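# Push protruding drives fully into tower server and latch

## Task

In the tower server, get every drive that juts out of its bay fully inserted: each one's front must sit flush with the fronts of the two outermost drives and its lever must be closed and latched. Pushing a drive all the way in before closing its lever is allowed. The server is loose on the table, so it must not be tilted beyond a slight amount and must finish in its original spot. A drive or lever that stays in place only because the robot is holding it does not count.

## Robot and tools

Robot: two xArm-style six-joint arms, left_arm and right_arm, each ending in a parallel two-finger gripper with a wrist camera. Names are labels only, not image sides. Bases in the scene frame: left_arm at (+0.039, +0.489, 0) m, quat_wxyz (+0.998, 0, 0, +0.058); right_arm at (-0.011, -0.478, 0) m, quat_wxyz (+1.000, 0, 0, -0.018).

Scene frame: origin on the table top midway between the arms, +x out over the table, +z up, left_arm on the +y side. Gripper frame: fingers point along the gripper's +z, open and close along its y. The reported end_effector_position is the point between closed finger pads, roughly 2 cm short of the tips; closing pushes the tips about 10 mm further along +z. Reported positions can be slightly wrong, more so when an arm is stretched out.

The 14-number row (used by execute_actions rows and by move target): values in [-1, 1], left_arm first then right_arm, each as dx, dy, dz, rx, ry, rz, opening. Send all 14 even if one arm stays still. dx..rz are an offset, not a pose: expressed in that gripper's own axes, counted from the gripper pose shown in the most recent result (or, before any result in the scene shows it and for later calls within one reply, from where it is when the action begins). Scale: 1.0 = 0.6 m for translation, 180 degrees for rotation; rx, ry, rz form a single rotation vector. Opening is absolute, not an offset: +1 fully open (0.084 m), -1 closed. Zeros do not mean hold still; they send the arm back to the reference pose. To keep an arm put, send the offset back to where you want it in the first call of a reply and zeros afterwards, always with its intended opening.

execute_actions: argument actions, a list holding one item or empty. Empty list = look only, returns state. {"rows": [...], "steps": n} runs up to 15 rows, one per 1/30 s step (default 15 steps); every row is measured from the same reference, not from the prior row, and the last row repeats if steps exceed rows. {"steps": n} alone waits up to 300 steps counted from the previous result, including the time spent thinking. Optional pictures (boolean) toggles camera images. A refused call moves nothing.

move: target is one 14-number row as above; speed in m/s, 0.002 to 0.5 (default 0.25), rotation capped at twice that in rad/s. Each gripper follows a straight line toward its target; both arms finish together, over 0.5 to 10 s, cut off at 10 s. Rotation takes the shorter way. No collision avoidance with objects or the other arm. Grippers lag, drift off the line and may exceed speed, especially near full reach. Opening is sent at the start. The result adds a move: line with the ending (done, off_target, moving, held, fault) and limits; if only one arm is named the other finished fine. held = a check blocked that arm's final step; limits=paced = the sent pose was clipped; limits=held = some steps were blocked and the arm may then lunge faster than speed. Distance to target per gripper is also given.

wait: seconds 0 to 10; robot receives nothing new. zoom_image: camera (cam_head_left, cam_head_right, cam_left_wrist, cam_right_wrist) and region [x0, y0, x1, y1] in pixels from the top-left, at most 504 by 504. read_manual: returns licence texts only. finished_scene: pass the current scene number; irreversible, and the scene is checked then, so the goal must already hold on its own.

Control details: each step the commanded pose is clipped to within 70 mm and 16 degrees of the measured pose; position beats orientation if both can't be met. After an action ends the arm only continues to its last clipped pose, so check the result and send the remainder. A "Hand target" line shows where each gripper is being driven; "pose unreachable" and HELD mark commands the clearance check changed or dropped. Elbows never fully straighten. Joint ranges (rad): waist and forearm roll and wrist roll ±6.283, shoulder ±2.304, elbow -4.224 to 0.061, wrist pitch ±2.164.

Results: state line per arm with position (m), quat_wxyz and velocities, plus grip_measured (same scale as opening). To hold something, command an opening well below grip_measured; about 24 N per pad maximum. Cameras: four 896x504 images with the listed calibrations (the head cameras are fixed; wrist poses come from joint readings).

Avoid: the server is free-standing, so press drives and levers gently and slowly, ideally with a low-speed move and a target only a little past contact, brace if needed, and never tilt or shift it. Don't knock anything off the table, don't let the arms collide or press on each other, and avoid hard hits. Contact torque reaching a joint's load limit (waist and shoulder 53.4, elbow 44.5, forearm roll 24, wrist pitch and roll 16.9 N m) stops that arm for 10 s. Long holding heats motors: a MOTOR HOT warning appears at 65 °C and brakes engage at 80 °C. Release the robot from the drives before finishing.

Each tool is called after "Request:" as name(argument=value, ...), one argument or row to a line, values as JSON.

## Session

Request:
execute_actions(
  actions=[],
)

Scene clock: 0.00 s of 15600.00 s.
left_arm: end_effector_position=(+0.5417, +0.5559, +0.1854) grip_measured=+1.00 end_effector_quat_wxyz=(+0.000, +0.914, -0.405, +0.000) end_effector_velocity=(+0.000, +0.000, +0.000) end_effector_angular_velocity=(+0.000, -0.000, -0.000) | right_arm: end_effector_position=(+0.1099, -0.2435, +0.2585) grip_measured=+1.00 end_effector_quat_wxyz=(-0.568, +0.279, +0.764, -0.125) end_effector_velocity=(-0.000, -0.000, -0.000) end_effector_angular_velocity=(+0.000, +0.001, -0.000)
Joint positions: left_arm=[ 0.017 -0.424 -0.961 -0.002 -0.536  0.967  0.084] | right_arm=[ 0.561 -0.43  -0.658  0.626 -1.425 -2.435  0.084]
Joint velocities: left_arm=[ 0.  0.  0. -0. -0.  0. -0.] | right_arm=[-0.    -0.001  0.     0.     0.    -0.001  0.   ]
Hand target (left_arm): +0.542, +0.556, +0.185; +0.000, +0.914, -0.405, +0.000
Hand target (right_arm): +0.110, -0.243, +0.259; -0.568, +0.279, +0.764, -0.125
camera_calibration (this result's frames):
cam_left_wrist: T_world_to_cam=[[-0.728853, -0.684646, 0.00572432, 0.80845], [-0.684057, 0.728529, 0.0362149, 0.0187262], [-0.0289648, 0.0224796, -0.999328, 0.319951], [0, 0, 0, 1]] pos_world=[0.611318, 0.532668, 0.31443]
cam_right_wrist: T_world_to_cam=[[0.291933, 0.820643, -0.491244, 0.32427], [0.209038, -0.555946, -0.804504, 0.114465], [-0.933316, 0.132173, -0.333844, 0.35599], [0, 0, 0, 1]] pos_world=[0.213659, -0.249526, 0.370229]

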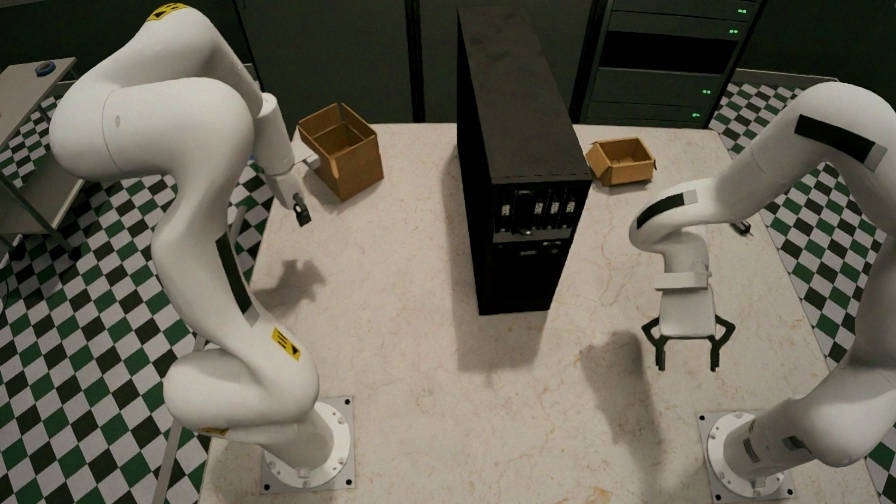

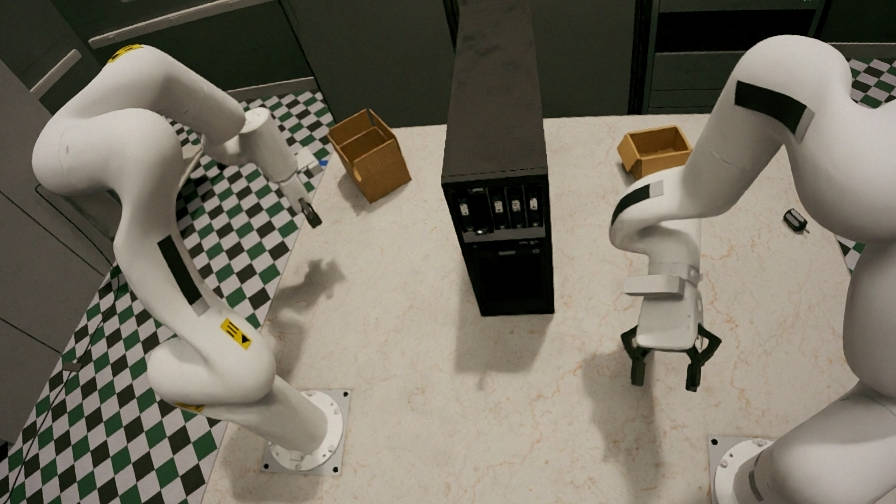

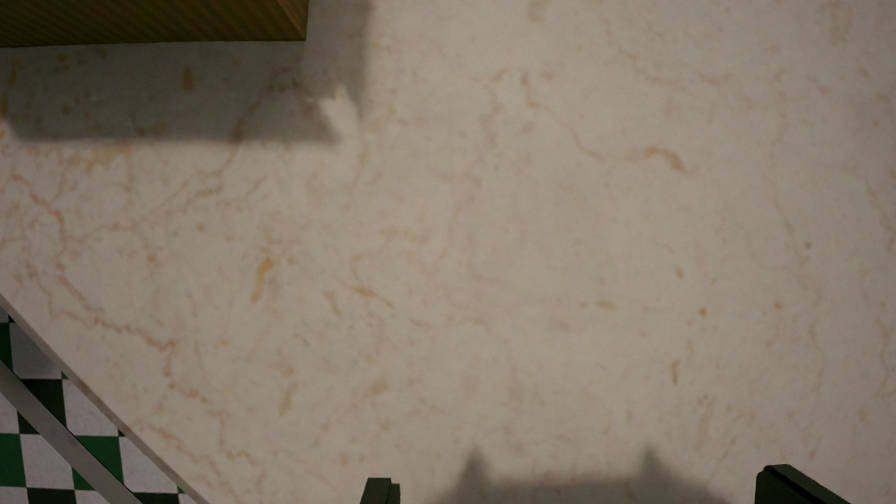

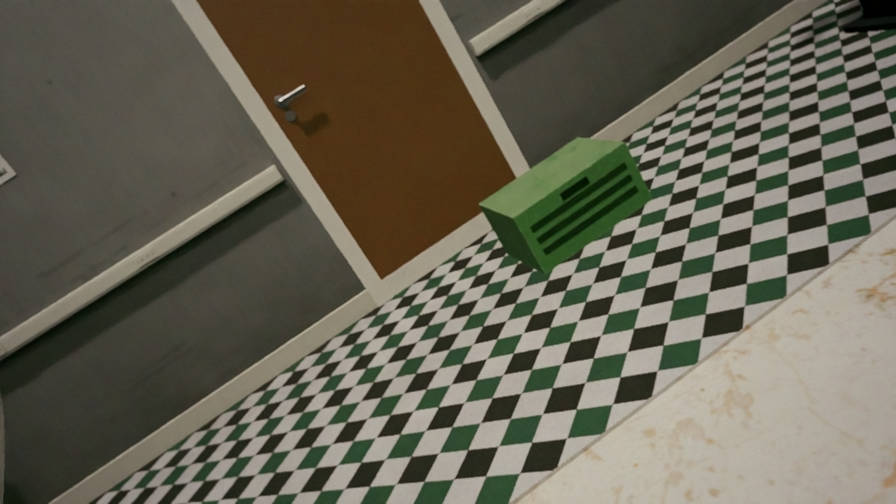

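Request:
zoom_image(
  camera="cam_head_left",
  region=[450, 150, 630, 320],
)

Request:
zoom_image(
  camera="cam_head_right",
  region=[420, 150, 600, 320],
)

Region (450, 150, 630, 320) of cam_head_left's 896x504 image, scaled by 2.800, with more detail than that image has.

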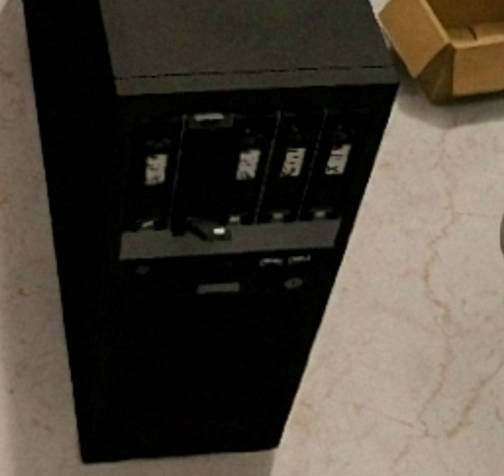

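Region (420, 150, 600, 320) of cam_head_right's 896x504 image, scaled by 2.800, with more detail than that image has.

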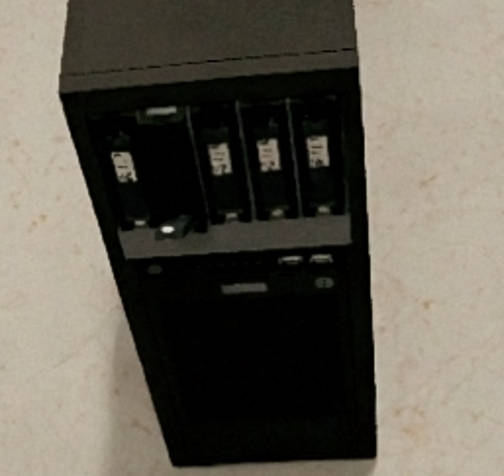

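Request:
move(
  target=[0.2588, 0.9805, -0.3493, 0.5354, -0.2577, 0.5354, -1, 0.4036, -0.174, -0.387, -0.2124, -0.3337, 0, -1],
  speed=0.35,
)

Scene clock: 31.27 s of 15600.00 s.
left_arm: end_effector_position=(+0.2113, +0.0443, +0.3952) grip_measured=-1.00 end_effector_quat_wxyz=(+0.707, -0.025, +0.706, +0.023) end_effector_velocity=(-0.001, -0.002, -0.000) end_effector_angular_velocity=(+0.007, -0.002, -0.006) | right_arm: end_effector_position=(+0.2499, -0.2200, +0.5808) grip_measured=-1.00 end_effector_quat_wxyz=(-0.002, +0.343, +0.939, +0.002) end_effector_velocity=(+0.000, -0.000, +0.001) end_effector_angular_velocity=(-0.002, -0.003, -0.000)
Joint positions: left_arm=[-1.84  -0.409 -0.833  1.369 -1.662  0.41   0.   ] | right_arm=[ 0.811  0.203 -1.206  0.005 -1.406 -1.667  0.   ]
Joint velocities: left_arm=[-0.002 -0.002 -0.001  0.004 -0.     0.006  0.   ] | right_arm=[ 0.001 -0.    -0.003 -0.003 -0.001  0.002  0.   ]
Hand target (left_arm): +0.211, +0.044, +0.395; +0.707, -0.025, +0.706, +0.023
Hand target (right_arm): +0.250, -0.220, +0.581; -0.001, +0.343, +0.939, +0.002
Off the commanded pose (left_arm): 0.001 m, 0 deg.
Off the commanded pose (right_arm): 0.001 m, 0 deg.
After step 90, 24.20 s passed at rest.
move: done
camera_calibration (this result's frames):
cam_left_wrist: T_world_to_cam=[[-0.0738659, 0.997067, -0.0200529, 0.0134535], [-0.0398595, 0.0171401, 0.999058, -0.327304], [0.996471, 0.0745956, 0.0384765, -0.0976281], [0, 0, 0, 1]] pos_world=[0.0852312, -0.000521408, 0.331022]
cam_right_wrist: T_world_to_cam=[[0.631759, 0.775028, 0.0145394, 0.033755], [0.775095, -0.631842, 0.00151733, -0.268776], [0.0103626, 0.0103108, -0.999893, 0.715289], [0, 0, 0, 1]] pos_world=[0.17959, -0.20336, 0.715129]

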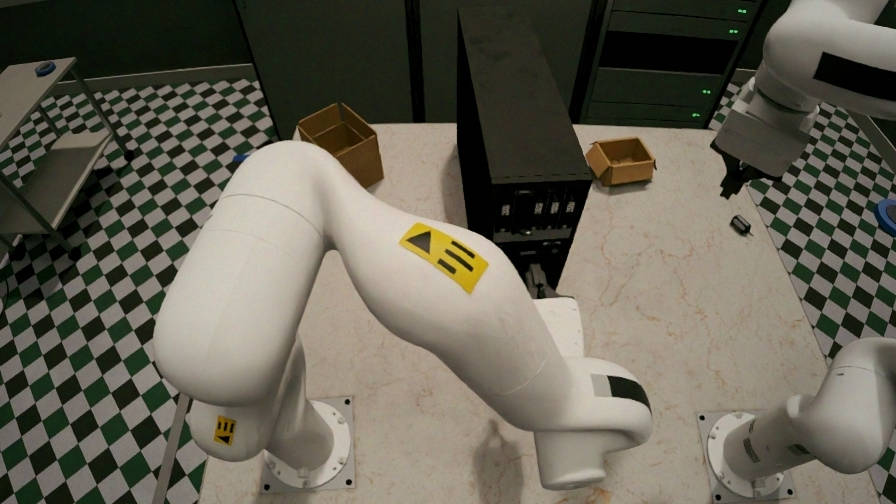

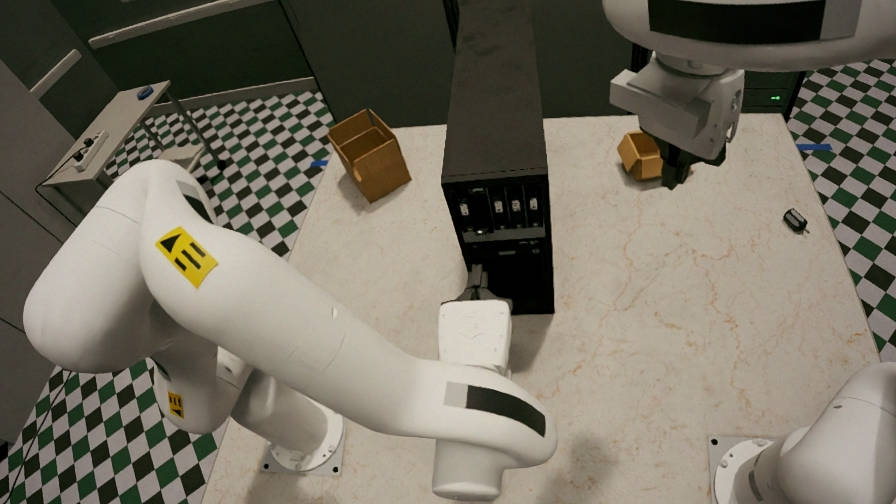

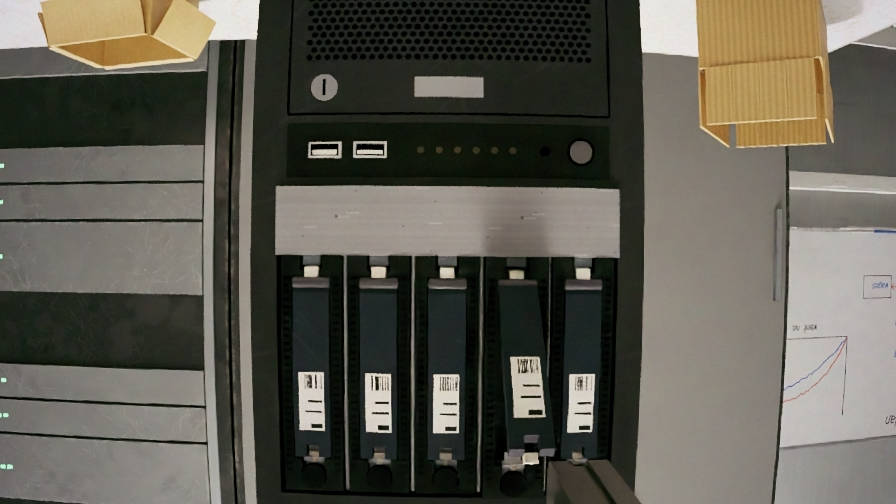

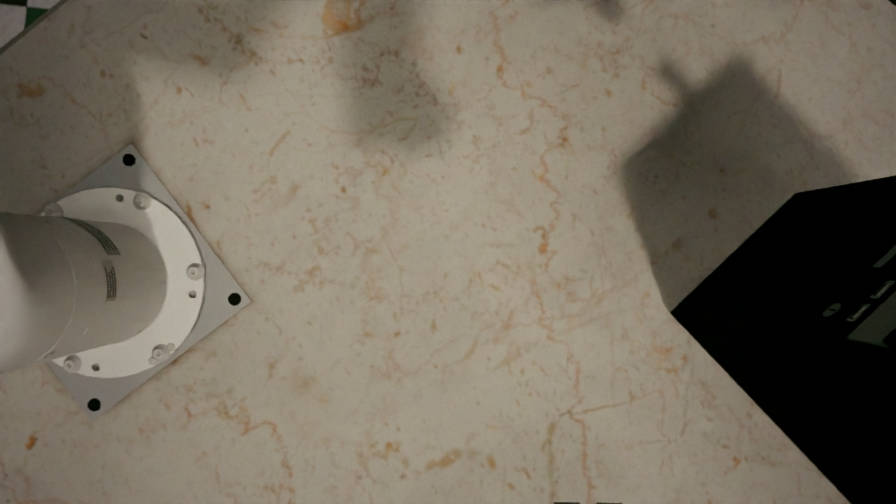

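Request:
move(
  target=[0.0133, -0.0155, 0.05, 0, 0, 0, -1, 0.0229, 0.5184, 0.1347, 0, 0, 0, -1],
  speed=0.3,
)

Scene clock: 43.70 s of 15600.00 s.
left_arm: end_effector_position=(+0.2419, +0.0371, +0.3872) grip_measured=-1.00 end_effector_quat_wxyz=(+0.707, -0.025, +0.706, +0.023) end_effector_velocity=(+0.000, -0.000, -0.000) end_effector_angular_velocity=(+0.001, -0.000, -0.001) | right_arm: end_effector_position=(+0.4388, +0.0270, +0.4998) grip_measured=-1.00 end_effector_quat_wxyz=(-0.002, +0.343, +0.939, +0.003) end_effector_velocity=(+0.001, +0.002, -0.001) end_effector_angular_velocity=(-0.003, +0.003, +0.001)
Joint positions: left_arm=[-1.773 -0.432 -0.841  1.429 -1.633  0.401  0.   ] | right_arm=[ 0.876 -0.625 -1.999  0.005 -1.371 -1.602  0.   ]
Joint velocities: left_arm=[ 0.    -0.001 -0.001  0.001  0.     0.     0.   ] | right_arm=[ 0.    -0.01  -0.012 -0.    -0.006 -0.001  0.   ]
Hand target (left_arm): +0.242, +0.037, +0.387; +0.707, -0.025, +0.706, +0.023
Hand target (right_arm): +0.439, +0.027, +0.499; -0.002, +0.343, +0.939, +0.002
Off the commanded pose (left_arm): 0.000 m, 0 deg.
Off the commanded pose (right_arm): 0.001 m, 0 deg.
After step 90, 7.80 s passed at rest.
move: done
camera_calibration (this result's frames):
cam_left_wrist: T_world_to_cam=[[-0.0738508, 0.997069, -0.0199835, 0.0227043], [-0.0396898, 0.0170838, 0.999066, -0.318052], [0.996479, 0.0745749, 0.0383119, -0.127203], [0, 0, 0, 1]] pos_world=[0.115809, -0.00771802, 0.323082]
cam_right_wrist: T_world_to_cam=[[0.631821, 0.774968, 0.0150541, -0.276124], [0.775045, -0.631905, 0.00108165, -0.25869], [0.010351, 0.0109842, -0.999886, 0.629831], [0, 0, 0, 1]] pos_world=[0.368437, 0.0436017, 0.634196]

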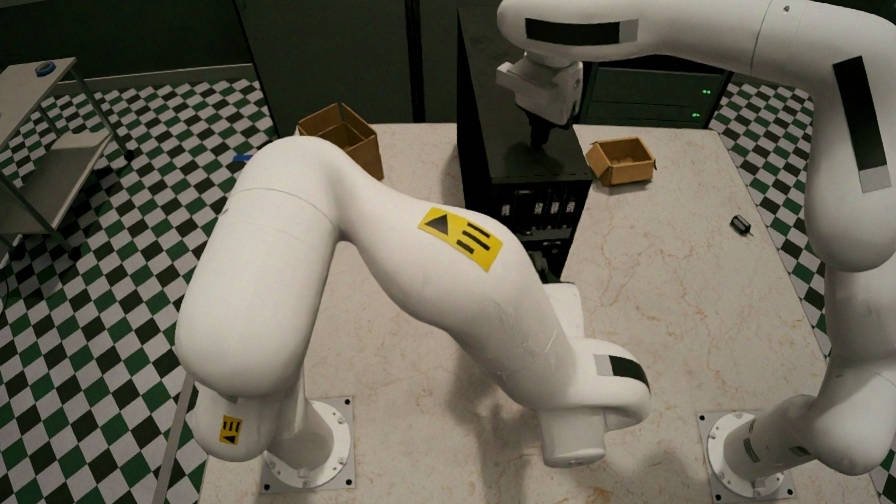

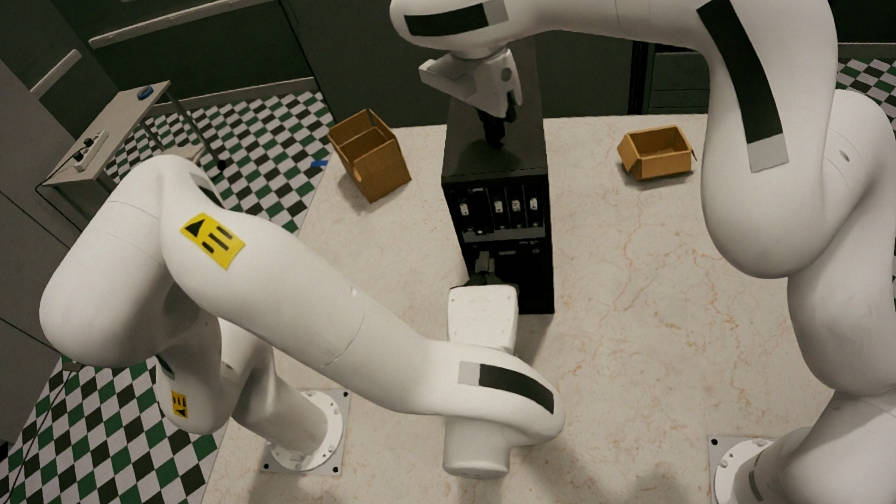

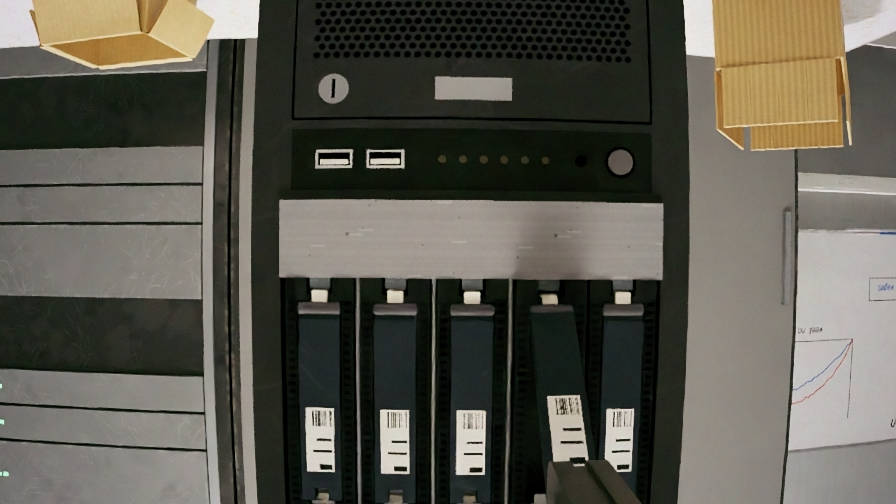

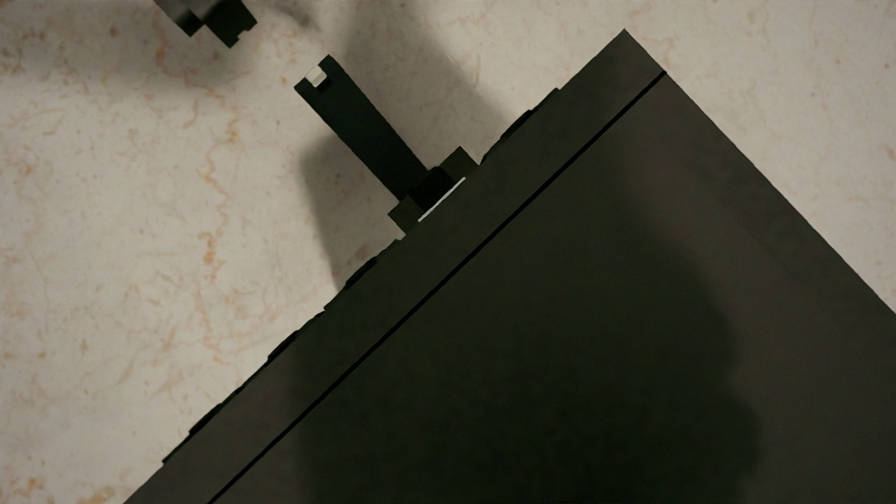

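Request:
move(
  target=[-0.01, 0.004, 0.05, 0, 0, 0, -1, 0, 0, 0.0313, 0, 0, 0, -1],
  speed=0.04,
)

Scene clock: 46.60 s of 15600.00 s.
left_arm: end_effector_position=(+0.2715, +0.0416, +0.3932) grip_measured=-1.00 end_effector_quat_wxyz=(+0.707, -0.025, +0.706, +0.023) end_effector_velocity=(+0.001, +0.000, +0.000) end_effector_angular_velocity=(-0.003, +0.000, +0.000) | right_arm: end_effector_position=(+0.4388, +0.0271, +0.4855) grip_measured=-1.00 end_effector_quat_wxyz=(-0.001, +0.343, +0.939, +0.005) end_effector_velocity=(+0.000, +0.000, -0.000) end_effector_angular_velocity=(+0.002, -0.002, -0.000)
Joint positions: left_arm=[-1.711 -0.408 -0.825  1.487 -1.609  0.411  0.   ] | right_arm=[ 0.876 -0.614 -1.951  0.005 -1.328 -1.602  0.   ]
Joint velocities: left_arm=[ 0.003  0.001  0.     0.002  0.001 -0.002  0.   ] | right_arm=[-0.     0.001  0.003  0.     0.004 -0.     0.   ]
Hand target (left_arm): +0.272, +0.042, +0.393; +0.707, -0.025, +0.706, +0.023
Hand target (right_arm): +0.439, +0.027, +0.481; -0.002, +0.343, +0.939, +0.003
Off the commanded pose (left_arm): 0.000 m, 0 deg.
Off the commanded pose (right_arm): 0.005 m, 0 deg.
move: off_target (right_arm)
camera_calibration (this result's frames):
cam_left_wrist: T_world_to_cam=[[-0.0738256, 0.997073, -0.0198984, 0.0204934], [-0.0395515, 0.0170098, 0.999073, -0.322936], [0.996487, 0.0745442, 0.0381799, -0.157238], [0, 0, 0, 1]] pos_world=[0.145425, -0.00321913, 0.329048]
cam_right_wrist: T_world_to_cam=[[0.631812, 0.774836, 0.0210523, -0.278892], [0.774989, -0.631974, 0.00137619, -0.258743], [0.0143708, 0.0154458, -0.999777, 0.613619], [0, 0, 0, 1]] pos_world=[0.367912, 0.0430988, 0.61971]

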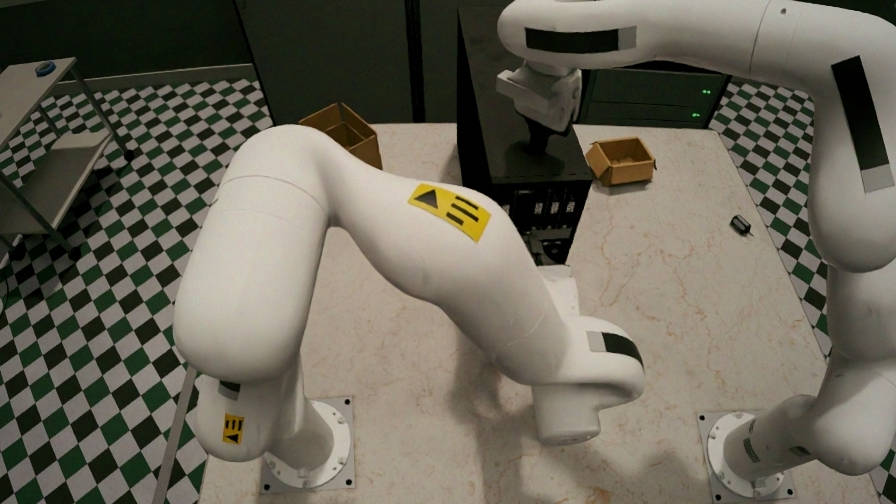

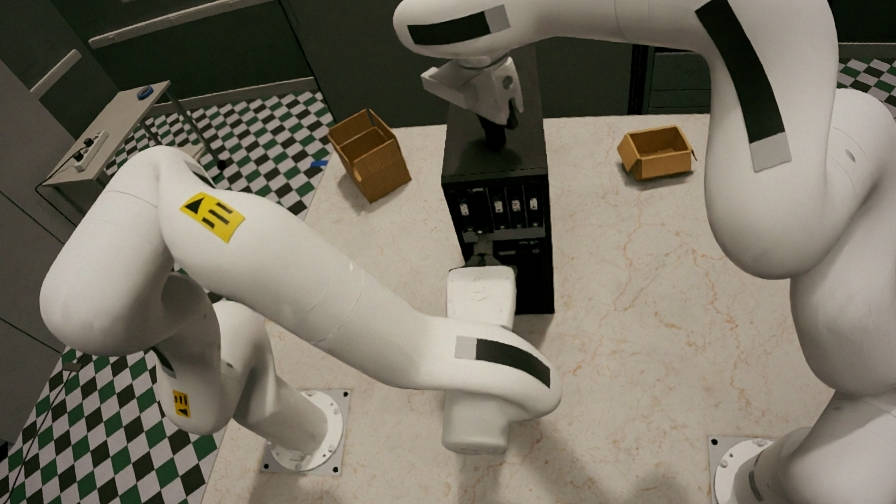

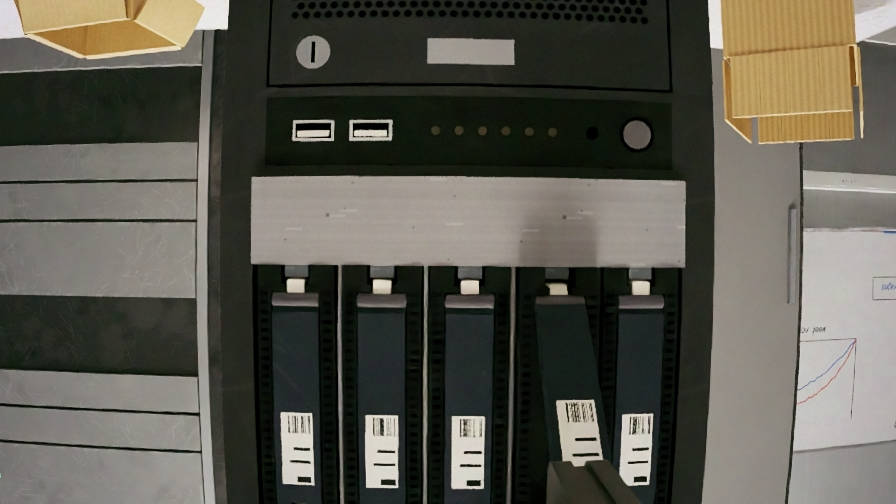

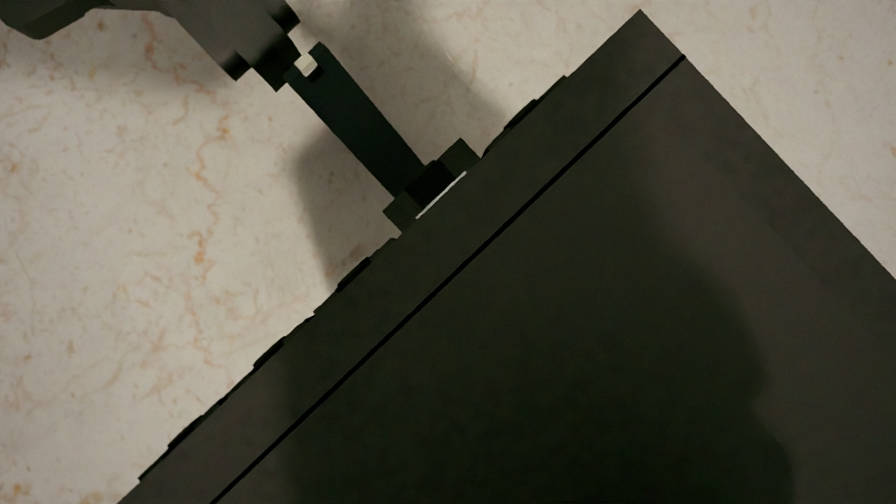

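Request:
move(
  target=[-0.0167, 0, 0.0833, 0, 0, 0, -1, 0, 0, 0.0083, 0, 0, 0, -1],
  speed=0.04,
)

Scene clock: 49.53 s of 15600.00 s.
left_arm: end_effector_position=(+0.3213, +0.0451, +0.4026) grip_measured=-1.00 end_effector_quat_wxyz=(+0.707, -0.025, +0.707, +0.023) end_effector_velocity=(+0.001, -0.000, +0.001) end_effector_angular_velocity=(+0.000, -0.003, +0.001) | right_arm: end_effector_position=(+0.4388, +0.0272, +0.4855) grip_measured=-1.00 end_effector_quat_wxyz=(+0.001, +0.343, +0.939, +0.009) end_effector_velocity=(+0.001, -0.001, +0.000) end_effector_angular_velocity=(-0.000, +0.000, -0.002)
Joint positions: left_arm=[-1.603 -0.384 -0.82   1.585 -1.564  0.433  0.   ] | right_arm=[ 0.876 -0.608 -1.942  0.005 -1.317 -1.602  0.   ]
Joint velocities: left_arm=[ 0.003  0.001 -0.001  0.003 -0.002  0.002  0.   ] | right_arm=[-0.003  0.     0.    -0.    -0.    -0.     0.   ]
Hand target (left_arm): +0.321, +0.045, +0.403; +0.707, -0.025, +0.706, +0.023
Hand target (right_arm): +0.439, +0.027, +0.481; -0.001, +0.343, +0.939, +0.005
Off the commanded pose (left_arm): 0.001 m, 0 deg.
Off the commanded pose (right_arm): 0.005 m, 0 deg.
move: off_target (right_arm)
camera_calibration (this result's frames):
cam_left_wrist: T_world_to_cam=[[-0.0734897, 0.997111, -0.0192292, 0.0204354], [-0.0379836, 0.0164689, 0.999143, -0.330964], [0.996572, 0.0741571, 0.0366636, -0.206856], [0, 0, 0, 1]] pos_world=[0.195078, 0.000414144, 0.338657]
cam_right_wrist: T_world_to_cam=[[0.631703, 0.774684, 0.0285785, -0.282601], [0.774968, -0.631998, 0.00172965, -0.2589], [0.0194015, 0.0210548, -0.99959, 0.611143], [0, 0, 0, 1]] pos_world=[0.367302, 0.0424344, 0.619416]

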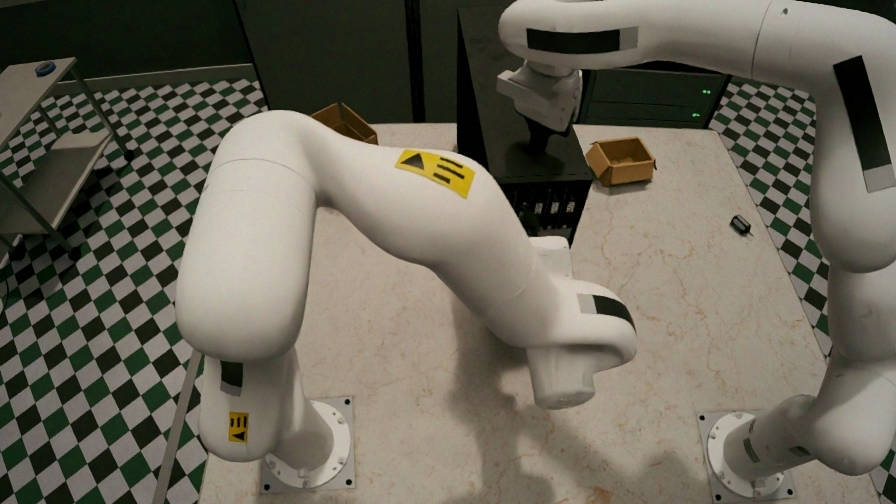

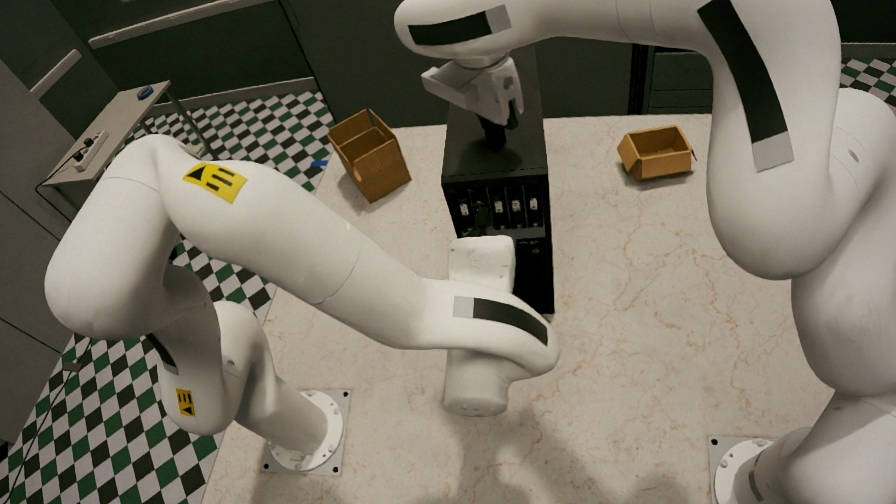

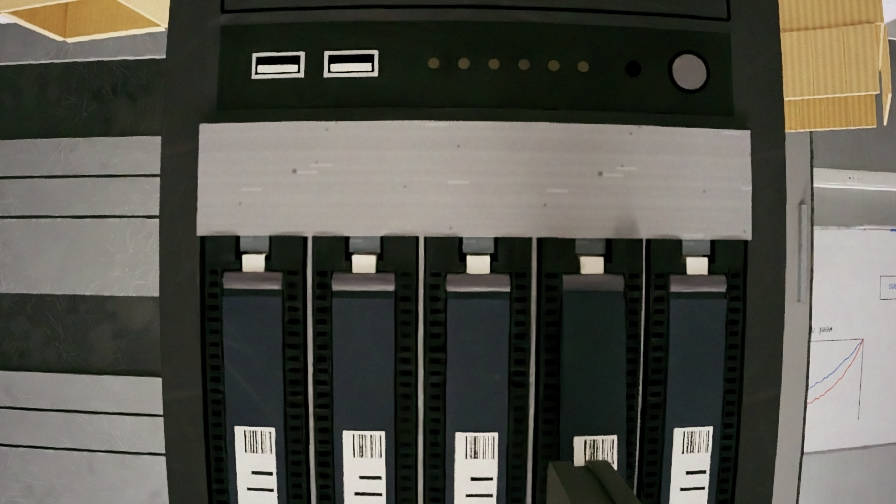

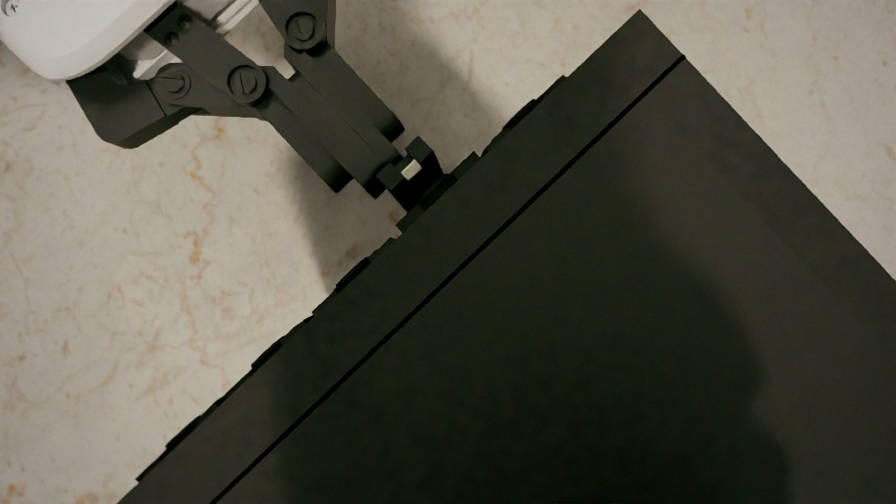

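Request:
move(
  target=[-0.0067, 0, 0.0417, 0, 0, 0, -1, 0, 0, 0.0083, 0, 0, 0, -1],
  speed=0.03,
)

Scene clock: 51.47 s of 15600.00 s.
left_arm: end_effector_position=(+0.3420, +0.0455, +0.4056) grip_measured=-1.00 end_effector_quat_wxyz=(+0.706, -0.022, +0.707, +0.022) end_effector_velocity=(+0.000, -0.001, +0.000) end_effector_angular_velocity=(-0.003, +0.004, +0.002) | right_arm: end_effector_position=(+0.4416, +0.0275, +0.4855) grip_measured=-1.00 end_effector_quat_wxyz=(+0.005, +0.343, +0.939, +0.015) end_effector_velocity=(-0.003, +0.001, +0.000) end_effector_angular_velocity=(-0.010, +0.003, +0.006)
Joint positions: left_arm=[-1.558 -0.379 -0.822  1.63  -1.541  0.442  0.   ] | right_arm=[ 0.875 -0.604 -1.936  0.002 -1.301 -1.602  0.   ]
Joint velocities: left_arm=[-0.     0.    -0.003 -0.004  0.003  0.001  0.   ] | right_arm=[ 0.005 -0.002 -0.004 -0.005 -0.011  0.001  0.   ]
Hand target (left_arm): +0.346, +0.047, +0.407; +0.706, -0.025, +0.707, +0.023
Hand target (right_arm): +0.439, +0.027, +0.481; +0.001, +0.343, +0.939, +0.009
Off the commanded pose (left_arm): 0.005 m, 0 deg.
Off the commanded pose (right_arm): 0.006 m, 1 deg.
move: off_target (left_arm, right_arm)
camera_calibration (this result's frames):
cam_left_wrist: T_world_to_cam=[[-0.0673765, 0.997582, -0.0170487, 0.0186504], [-0.0366111, 0.0146041, 0.999223, -0.333543], [0.997056, 0.0679483, 0.0355386, -0.227065], [0, 0, 0, 1]] pos_world=[0.215442, 0.00169443, 0.341671]
cam_right_wrist: T_world_to_cam=[[0.63193, 0.773886, 0.0420255, -0.291177], [0.774415, -0.632655, 0.00539242, -0.26234], [0.0307608, 0.0291376, -0.999102, 0.605621], [0, 0, 0, 1]] pos_world=[0.368534, 0.0417206, 0.618728]

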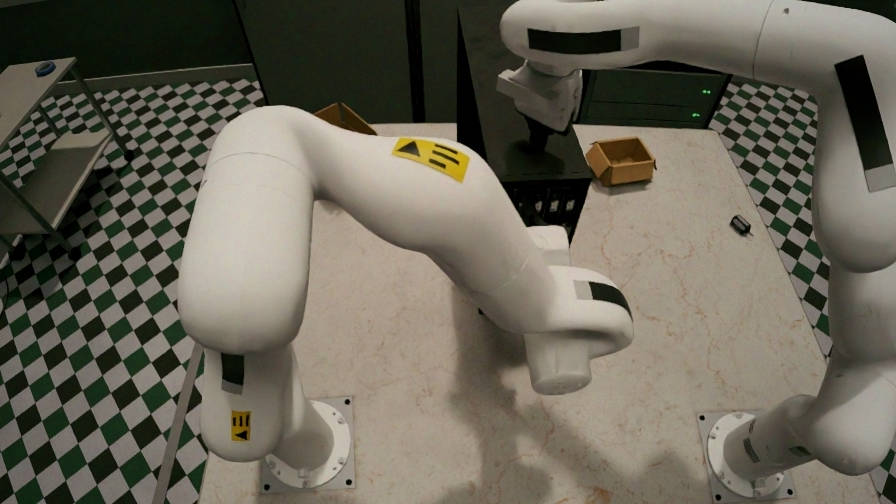

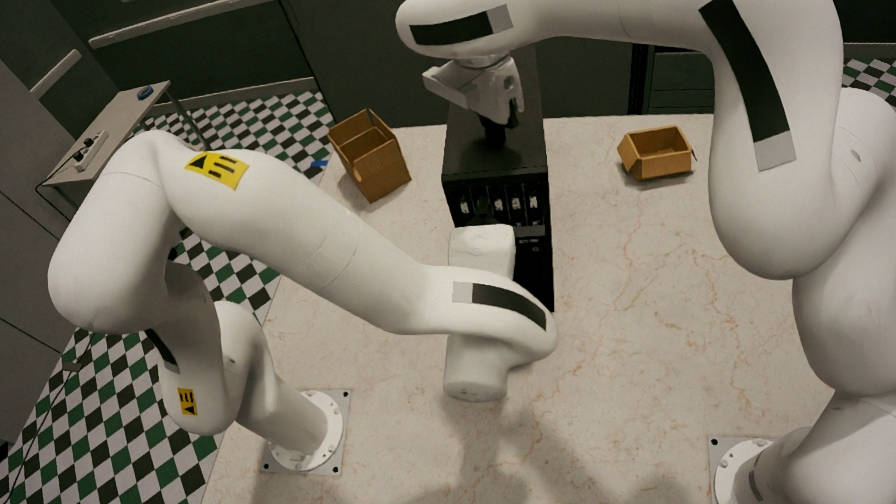

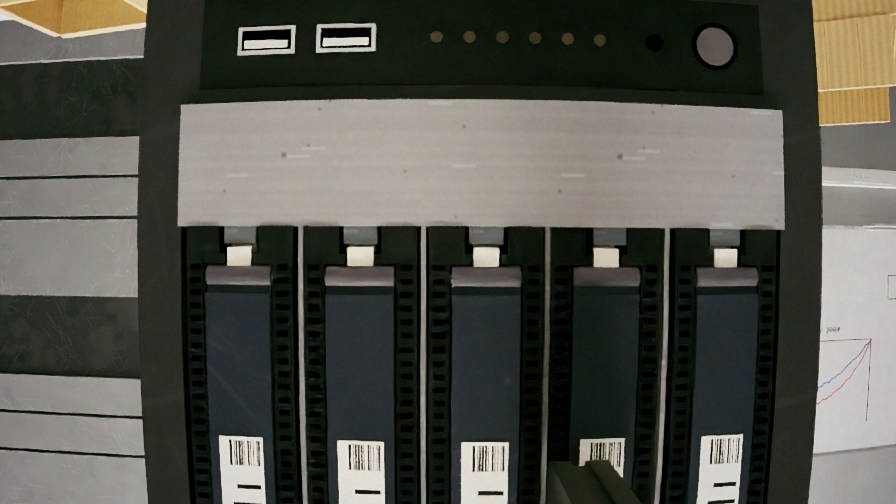

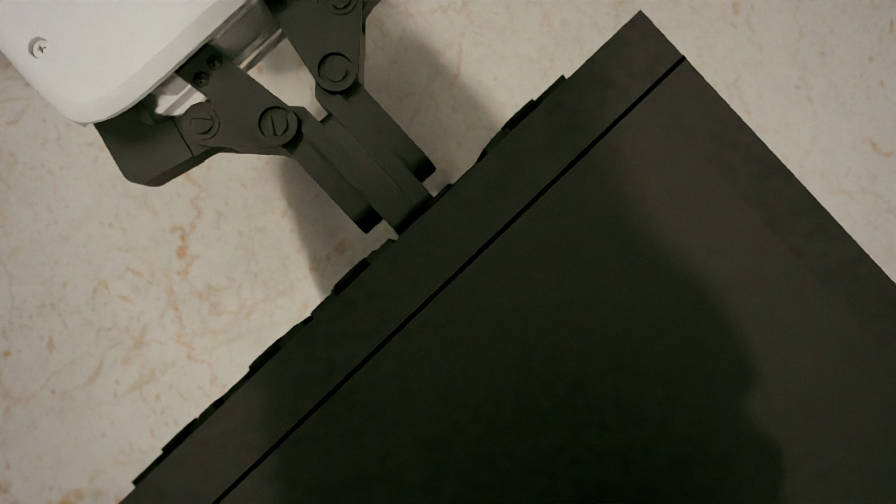

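Request:
move(
  target=[0, 0, -0.15, 0, 0, 0, -1, 0, 0, 0.0083, 0, 0, 0, -1],
  speed=0.1,
)

Scene clock: 54.10 s of 15600.00 s.
left_arm: end_effector_position=(+0.2524, +0.0398, +0.4058) grip_measured=-1.00 end_effector_quat_wxyz=(+0.706, -0.022, +0.707, +0.022) end_effector_velocity=(-0.002, -0.000, +0.000) end_effector_angular_velocity=(-0.002, +0.000, +0.000) | right_arm: end_effector_position=(+0.4410, +0.0280, +0.4856) grip_measured=-1.00 end_effector_quat_wxyz=(+0.005, +0.343, +0.939, +0.018) end_effector_velocity=(+0.000, -0.000, -0.001) end_effector_angular_velocity=(+0.002, +0.003, -0.002)
Joint positions: left_arm=[-1.752 -0.384 -0.831  1.455 -1.625  0.443  0.   ] | right_arm=[ 0.875 -0.598 -1.927  0.004 -1.292 -1.602  0.   ]
Joint velocities: left_arm=[-0.003  0.    -0.001 -0.003 -0.001 -0.002  0.   ] | right_arm=[-0.002 -0.001  0.001  0.003  0.001 -0.     0.   ]
Hand target (left_arm): +0.252, +0.040, +0.406; +0.706, -0.022, +0.707, +0.022
Hand target (right_arm): +0.442, +0.028, +0.481; +0.005, +0.343, +0.939, +0.015
Off the commanded pose (left_arm): 0.000 m, 0 deg.
Off the commanded pose (right_arm): 0.005 m, 0 deg.
move: off_target (right_arm)
camera_calibration (this result's frames):
cam_left_wrist: T_world_to_cam=[[-0.0674526, 0.997574, -0.017208, 0.0183757], [-0.0370858, 0.0147285, 0.999204, -0.336898], [0.997033, 0.068037, 0.0360023, -0.137456], [0, 0, 0, 1]] pos_world=[0.125794, -0.00401703, 0.341895]
cam_right_wrist: T_world_to_cam=[[0.631679, 0.773699, 0.0486949, -0.294303], [0.774486, -0.632578, 0.00405816, -0.260926], [0.0339431, 0.0351501, -0.998805, 0.603943], [0, 0, 0, 1]] pos_world=[0.367489, 0.0414168, 0.618612]

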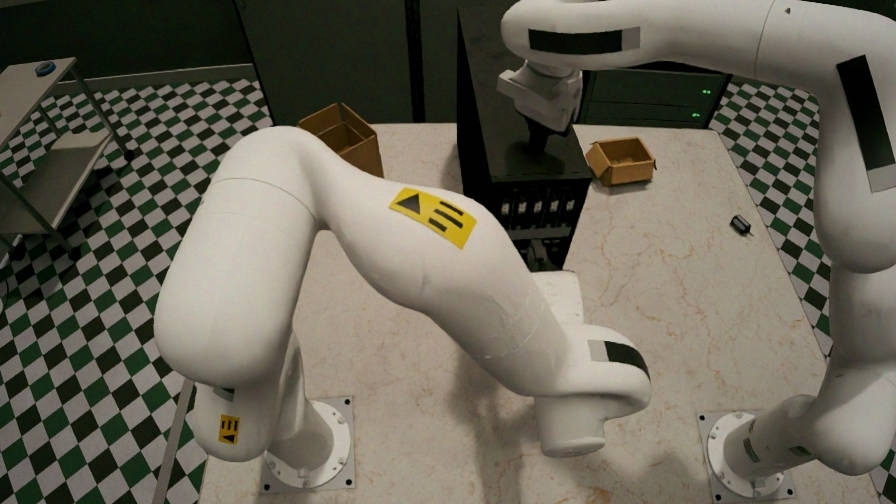

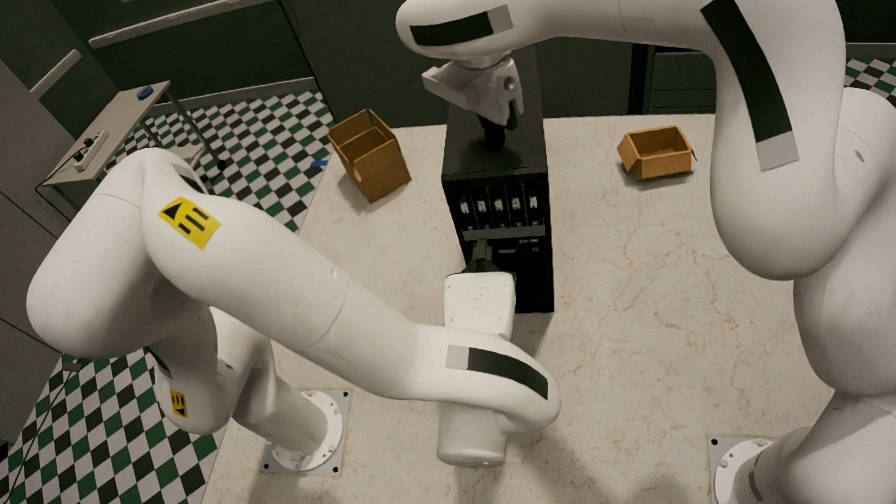

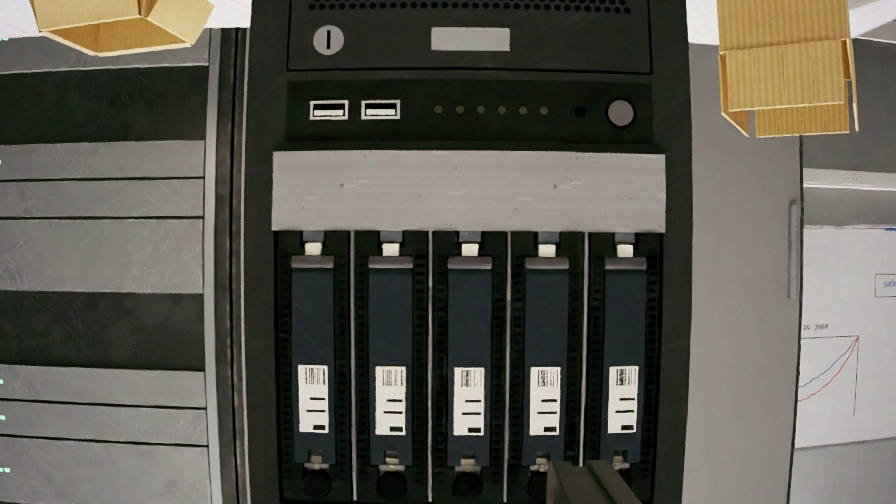

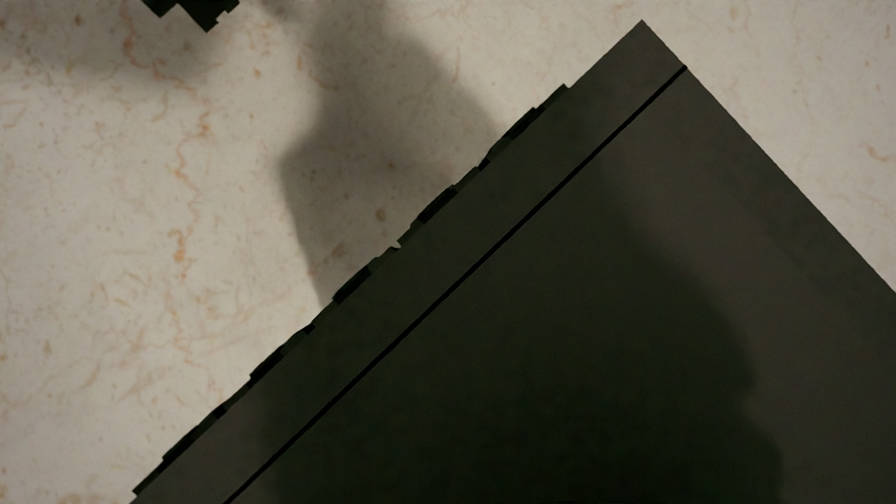

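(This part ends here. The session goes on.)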